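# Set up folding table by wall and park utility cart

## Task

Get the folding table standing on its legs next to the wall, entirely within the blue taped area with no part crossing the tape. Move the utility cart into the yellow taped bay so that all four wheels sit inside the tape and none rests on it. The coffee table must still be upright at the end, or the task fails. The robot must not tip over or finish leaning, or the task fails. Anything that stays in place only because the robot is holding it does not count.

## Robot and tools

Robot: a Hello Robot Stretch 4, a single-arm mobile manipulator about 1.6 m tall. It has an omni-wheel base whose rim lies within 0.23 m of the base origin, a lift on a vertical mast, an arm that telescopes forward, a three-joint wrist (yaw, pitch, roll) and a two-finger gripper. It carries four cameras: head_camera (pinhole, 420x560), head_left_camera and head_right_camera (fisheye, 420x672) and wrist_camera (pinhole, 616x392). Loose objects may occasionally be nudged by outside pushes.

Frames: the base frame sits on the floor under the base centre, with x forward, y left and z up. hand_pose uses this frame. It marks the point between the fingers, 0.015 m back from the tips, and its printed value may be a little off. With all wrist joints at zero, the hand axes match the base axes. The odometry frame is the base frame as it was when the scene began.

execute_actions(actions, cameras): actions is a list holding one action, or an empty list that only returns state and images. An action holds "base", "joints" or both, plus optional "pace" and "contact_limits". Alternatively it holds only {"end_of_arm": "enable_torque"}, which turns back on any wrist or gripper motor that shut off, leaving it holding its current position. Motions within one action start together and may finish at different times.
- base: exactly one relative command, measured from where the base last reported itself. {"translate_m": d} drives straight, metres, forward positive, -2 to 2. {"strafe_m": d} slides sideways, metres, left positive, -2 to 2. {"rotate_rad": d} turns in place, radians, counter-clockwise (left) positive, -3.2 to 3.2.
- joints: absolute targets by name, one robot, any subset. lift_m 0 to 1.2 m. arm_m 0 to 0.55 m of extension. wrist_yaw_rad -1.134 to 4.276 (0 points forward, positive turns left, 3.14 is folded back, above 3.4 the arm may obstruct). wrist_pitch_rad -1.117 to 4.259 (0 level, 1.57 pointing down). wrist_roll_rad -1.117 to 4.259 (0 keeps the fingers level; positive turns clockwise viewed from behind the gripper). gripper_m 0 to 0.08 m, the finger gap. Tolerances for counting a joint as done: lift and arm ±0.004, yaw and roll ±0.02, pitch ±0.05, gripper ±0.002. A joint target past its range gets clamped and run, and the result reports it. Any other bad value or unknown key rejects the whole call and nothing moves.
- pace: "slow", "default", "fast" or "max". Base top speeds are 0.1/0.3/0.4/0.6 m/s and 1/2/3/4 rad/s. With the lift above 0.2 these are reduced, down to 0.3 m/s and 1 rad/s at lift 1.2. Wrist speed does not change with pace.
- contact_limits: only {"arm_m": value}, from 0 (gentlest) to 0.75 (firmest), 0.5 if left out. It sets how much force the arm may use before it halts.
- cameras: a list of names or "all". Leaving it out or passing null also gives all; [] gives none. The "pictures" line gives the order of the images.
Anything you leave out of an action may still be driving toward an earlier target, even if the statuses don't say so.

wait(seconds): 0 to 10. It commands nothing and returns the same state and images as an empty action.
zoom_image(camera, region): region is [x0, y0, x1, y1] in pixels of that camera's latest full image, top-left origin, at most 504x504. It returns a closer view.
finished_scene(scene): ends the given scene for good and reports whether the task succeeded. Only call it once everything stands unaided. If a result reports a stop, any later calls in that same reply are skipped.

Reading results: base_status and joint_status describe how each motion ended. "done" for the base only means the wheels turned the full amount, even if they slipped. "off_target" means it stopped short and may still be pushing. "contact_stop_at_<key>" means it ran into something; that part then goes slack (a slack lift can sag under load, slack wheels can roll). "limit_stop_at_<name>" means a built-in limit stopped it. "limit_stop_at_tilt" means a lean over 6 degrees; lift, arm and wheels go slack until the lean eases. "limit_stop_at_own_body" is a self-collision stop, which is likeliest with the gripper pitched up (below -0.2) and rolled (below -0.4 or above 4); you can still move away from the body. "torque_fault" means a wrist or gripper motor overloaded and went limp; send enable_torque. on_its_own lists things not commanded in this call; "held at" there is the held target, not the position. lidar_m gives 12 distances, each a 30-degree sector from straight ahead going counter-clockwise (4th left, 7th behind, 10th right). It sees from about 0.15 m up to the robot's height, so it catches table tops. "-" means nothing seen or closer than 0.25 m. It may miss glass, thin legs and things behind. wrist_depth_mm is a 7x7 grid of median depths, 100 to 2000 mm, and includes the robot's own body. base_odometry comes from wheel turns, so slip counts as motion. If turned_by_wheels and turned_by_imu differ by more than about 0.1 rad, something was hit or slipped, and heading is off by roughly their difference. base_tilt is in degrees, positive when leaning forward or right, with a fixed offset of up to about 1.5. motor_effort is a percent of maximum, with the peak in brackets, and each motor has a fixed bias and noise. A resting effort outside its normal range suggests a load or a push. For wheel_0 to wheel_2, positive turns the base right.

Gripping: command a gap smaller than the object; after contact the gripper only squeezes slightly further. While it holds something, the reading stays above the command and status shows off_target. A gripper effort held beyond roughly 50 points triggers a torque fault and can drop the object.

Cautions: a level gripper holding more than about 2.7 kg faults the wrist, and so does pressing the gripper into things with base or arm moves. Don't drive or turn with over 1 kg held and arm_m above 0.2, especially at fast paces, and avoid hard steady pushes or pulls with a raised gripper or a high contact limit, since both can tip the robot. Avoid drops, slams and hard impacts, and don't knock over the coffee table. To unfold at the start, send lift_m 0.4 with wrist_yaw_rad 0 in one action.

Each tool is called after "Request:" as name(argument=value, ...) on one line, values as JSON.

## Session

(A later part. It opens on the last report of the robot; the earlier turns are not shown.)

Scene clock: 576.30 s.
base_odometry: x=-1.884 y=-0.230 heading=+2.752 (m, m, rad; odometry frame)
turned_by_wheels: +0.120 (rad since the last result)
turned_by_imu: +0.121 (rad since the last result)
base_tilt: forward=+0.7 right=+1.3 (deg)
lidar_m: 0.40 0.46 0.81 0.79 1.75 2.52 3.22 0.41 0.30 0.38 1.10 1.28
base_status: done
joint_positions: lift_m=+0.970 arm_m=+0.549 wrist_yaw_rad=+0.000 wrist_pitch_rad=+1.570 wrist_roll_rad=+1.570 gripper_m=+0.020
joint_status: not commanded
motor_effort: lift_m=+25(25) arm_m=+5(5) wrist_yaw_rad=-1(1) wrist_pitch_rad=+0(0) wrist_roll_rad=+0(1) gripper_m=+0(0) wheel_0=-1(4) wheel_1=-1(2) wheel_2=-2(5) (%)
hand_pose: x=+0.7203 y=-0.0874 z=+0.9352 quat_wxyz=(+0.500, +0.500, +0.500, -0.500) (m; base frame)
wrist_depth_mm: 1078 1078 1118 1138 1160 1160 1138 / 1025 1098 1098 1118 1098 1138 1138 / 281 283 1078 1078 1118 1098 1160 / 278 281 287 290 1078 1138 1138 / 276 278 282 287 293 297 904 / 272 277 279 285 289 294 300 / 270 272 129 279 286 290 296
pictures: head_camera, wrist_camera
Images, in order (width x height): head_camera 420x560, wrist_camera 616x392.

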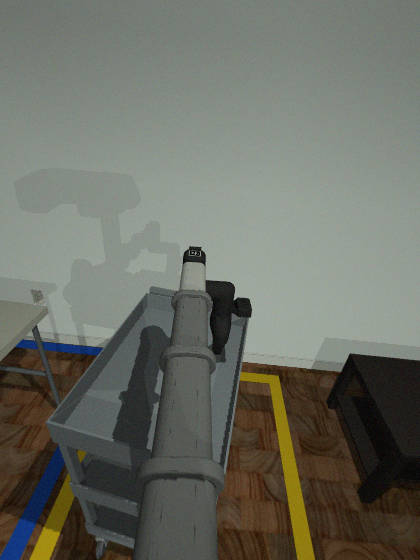

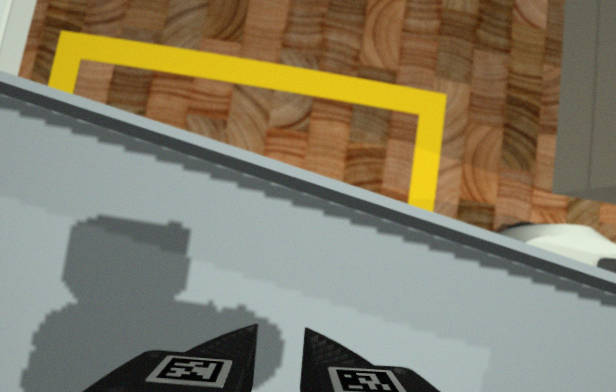

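Request:
execute_actions(actions=[{"joints":{"lift_m":0.86}}], cameras=[])

Request:
execute_actions(actions=[{"base":{"rotate_rad":-0.2},"pace":"slow"}], cameras=[])

Request:
execute_actions(actions=[{"base":{"rotate_rad":0.04},"joints":{"lift_m":0.97},"pace":"slow"}], cameras=[])

Request:
execute_actions(actions=[{"base":{"translate_m":-0.25},"joints":{"arm_m":0},"pace":"slow"}])

Scene clock: 585.13 s.
base_odometry: x=-1.884 y=-0.230 heading=+2.752 (m, m, rad; odometry frame)
turned_by_wheels: +0.000 (rad since the last result)
turned_by_imu: -0.001 (rad since the last result)
base_tilt: forward=+0.7 right=+1.3 (deg)
lidar_m: 0.39 0.46 0.81 0.77 1.73 2.53 3.22 0.39 0.30 0.38 1.10 1.29
base_status: not commanded
joint_positions: lift_m=+0.860 arm_m=+0.549 wrist_yaw_rad=+0.000 wrist_pitch_rad=+1.570 wrist_roll_rad=+1.570 gripper_m=+0.020
joint_status: all done
motor_effort: lift_m=+18(25) arm_m=+5(5) wrist_yaw_rad=-1(1) wrist_pitch_rad=-1(1) wrist_roll_rad=+0(1) gripper_m=+1(0) wheel_0=-1(1) wheel_1=-1(1) wheel_2=-1(1) (%)
hand_pose: x=+0.7203 y=-0.0874 z=+0.8258 quat_wxyz=(+0.500, +0.500, +0.500, -0.500) (m; base frame)
wrist_depth_mm: 112 991 1008 991 1025 1025 1098 / 170 123 126 991 1025 1025 1060 / 175 178 176 128 991 1008 1025 / 174 176 179 181 175 127 1025 / 172 174 178 179 183 185 187 / 170 172 175 178 181 183 185 / 168 170 128 174 178 181 183
pictures: none
No camera images: the call's "cameras" was empty. Leave "cameras" out to get every camera's image.

Scene clock: 586.30 s.
base_odometry: x=-1.884 y=-0.230 heading=+2.552 (m, m, rad; odometry frame)
turned_by_wheels: -0.200 (rad since the last result)
turned_by_imu: -0.198 (rad since the last result)
base_tilt: forward=+0.7 right=+1.3 (deg)
lidar_m: 0.40 0.42 0.85 0.77 0.83 2.09 3.22 0.50 0.32 0.28 1.16 0.44
base_status: done
joint_positions: lift_m=+0.860 arm_m=+0.550 wrist_yaw_rad=+0.000 wrist_pitch_rad=+1.569 wrist_roll_rad=+1.571 gripper_m=+0.020
joint_status: not commanded
motor_effort: lift_m=+18(18) arm_m=+2(5) wrist_yaw_rad=-2(7) wrist_pitch_rad=+0(19) wrist_roll_rad=-2(10) gripper_m=+1(3) wheel_0=-1(29) wheel_1=+1(6) wheel_2=-1(21) (%)
hand_pose: x=+0.7209 y=-0.0874 z=+0.8258 quat_wxyz=(+0.501, +0.500, +0.500, -0.499) (m; base frame)
wrist_depth_mm: 960 960 976 991 1025 1025 1008 / 120 118 117 123 121 125 976 / 175 177 180 182 179 170 166 / 174 176 179 181 185 187 190 / 172 175 177 180 183 186 187 / 169 173 175 178 181 183 186 / 168 170 129 174 180 181 184
pictures: none
No camera images: the call's "cameras" was empty. Leave "cameras" out to get every camera's image.

Scene clock: 588.07 s.
base_odometry: x=-1.884 y=-0.230 heading=+2.592 (m, m, rad; odometry frame)
turned_by_wheels: +0.040 (rad since the last result)
turned_by_imu: +0.040 (rad since the last result)
base_tilt: forward=+0.8 right=+1.3 (deg)
lidar_m: 0.39 0.43 0.84 0.78 1.67 2.19 3.20 0.49 0.32 0.31 1.14 0.43
base_status: done
joint_positions: lift_m=+0.970 arm_m=+0.550 wrist_yaw_rad=+0.000 wrist_pitch_rad=+1.569 wrist_roll_rad=+1.571 gripper_m=+0.020
joint_status: all done
motor_effort: lift_m=+26(28) arm_m=+2(2) wrist_yaw_rad=-3(1) wrist_pitch_rad=-1(1) wrist_roll_rad=-1(1) gripper_m=+1(1) wheel_0=+0(5) wheel_1=-2(3) wheel_2=+0(4) (%)
hand_pose: x=+0.7208 y=-0.0874 z=+0.9352 quat_wxyz=(+0.500, +0.500, +0.500, -0.500) (m; base frame)
wrist_depth_mm: 1060 1098 1098 1118 1118 1138 1025 / 259 250 259 264 259 1160 1008 / 281 285 290 296 298 300 303 / 278 282 286 293 296 300 304 / 277 279 283 290 293 298 301 / 273 274 281 285 289 294 300 / 270 273 129 279 287 290 293
pictures: none
No camera images: the call's "cameras" was empty. Leave "cameras" out to get every camera's image.

Scene clock: 594.83 s.
base_odometry: x=-1.671 y=-0.360 heading=+2.592 (m, m, rad; odometry frame)
turned_by_wheels: +0.000 (rad since the last result)
turned_by_imu: +0.000 (rad since the last result)
base_tilt: forward=+0.7 right=+1.3 (deg)
lidar_m: 0.65 0.68 0.82 0.78 1.65 2.13 2.96 0.49 0.34 0.30 0.32 0.68
base_status: done
joint_positions: lift_m=+0.970 arm_m=+0.001 wrist_yaw_rad=+0.000 wrist_pitch_rad=+1.570 wrist_roll_rad=+1.571 gripper_m=+0.020
joint_status: all done
motor_effort: lift_m=+25(25) arm_m=-5(5) wrist_yaw_rad=-2(2) wrist_pitch_rad=+2(1) wrist_roll_rad=-1(0) gripper_m=+1(1) wheel_0=-3(4) wheel_1=+0(6) wheel_2=+2(6) (%)
hand_pose: x=+0.1723 y=-0.0874 z=+0.9352 quat_wxyz=(+0.500, +0.500, +0.500, -0.500) (m; base frame)
wrist_depth_mm: 1078 1098 1138 324 325 322 329 / 1060 1078 1098 452 452 455 449 / 1060 1042 1098 759 768 750 1138 / 891 1078 1078 1078 1098 1138 1138 / 878 1025 1025 866 842 1118 1118 / 878 1042 1060 854 866 1098 330 / 854 1025 129 854 854 1098 1098
pictures: head_camera, head_left_camera, head_right_camera, wrist_camera
Images, in order (width x height): head_camera 420x560, head_left_camera 420x672, head_right_camera 420x672, wrist_camera 616x392.

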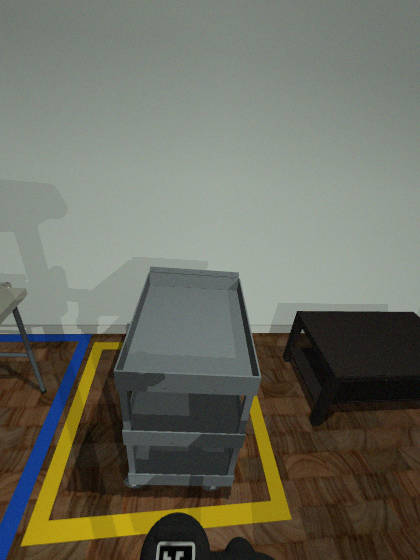

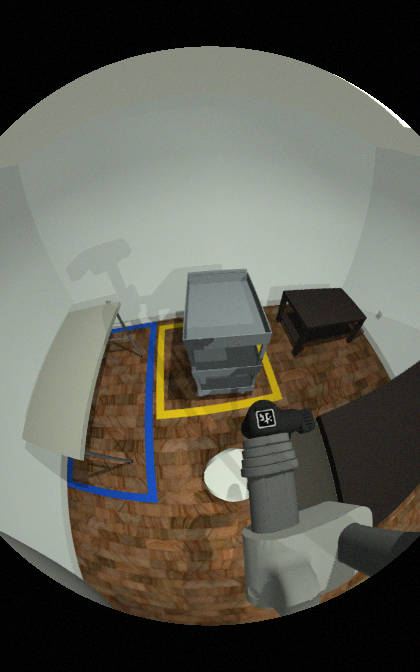

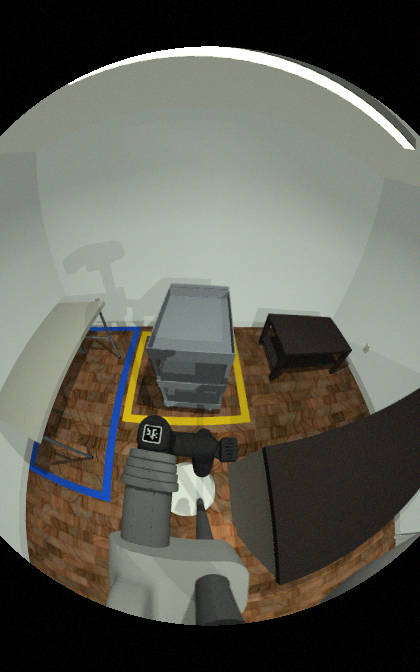

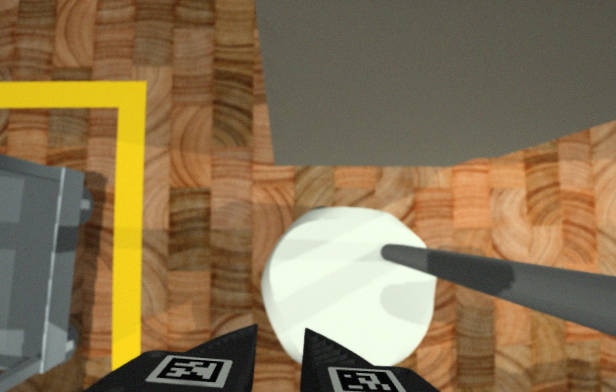

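Request:
finished_scene(scene=2)

The scene is finished: the task was done.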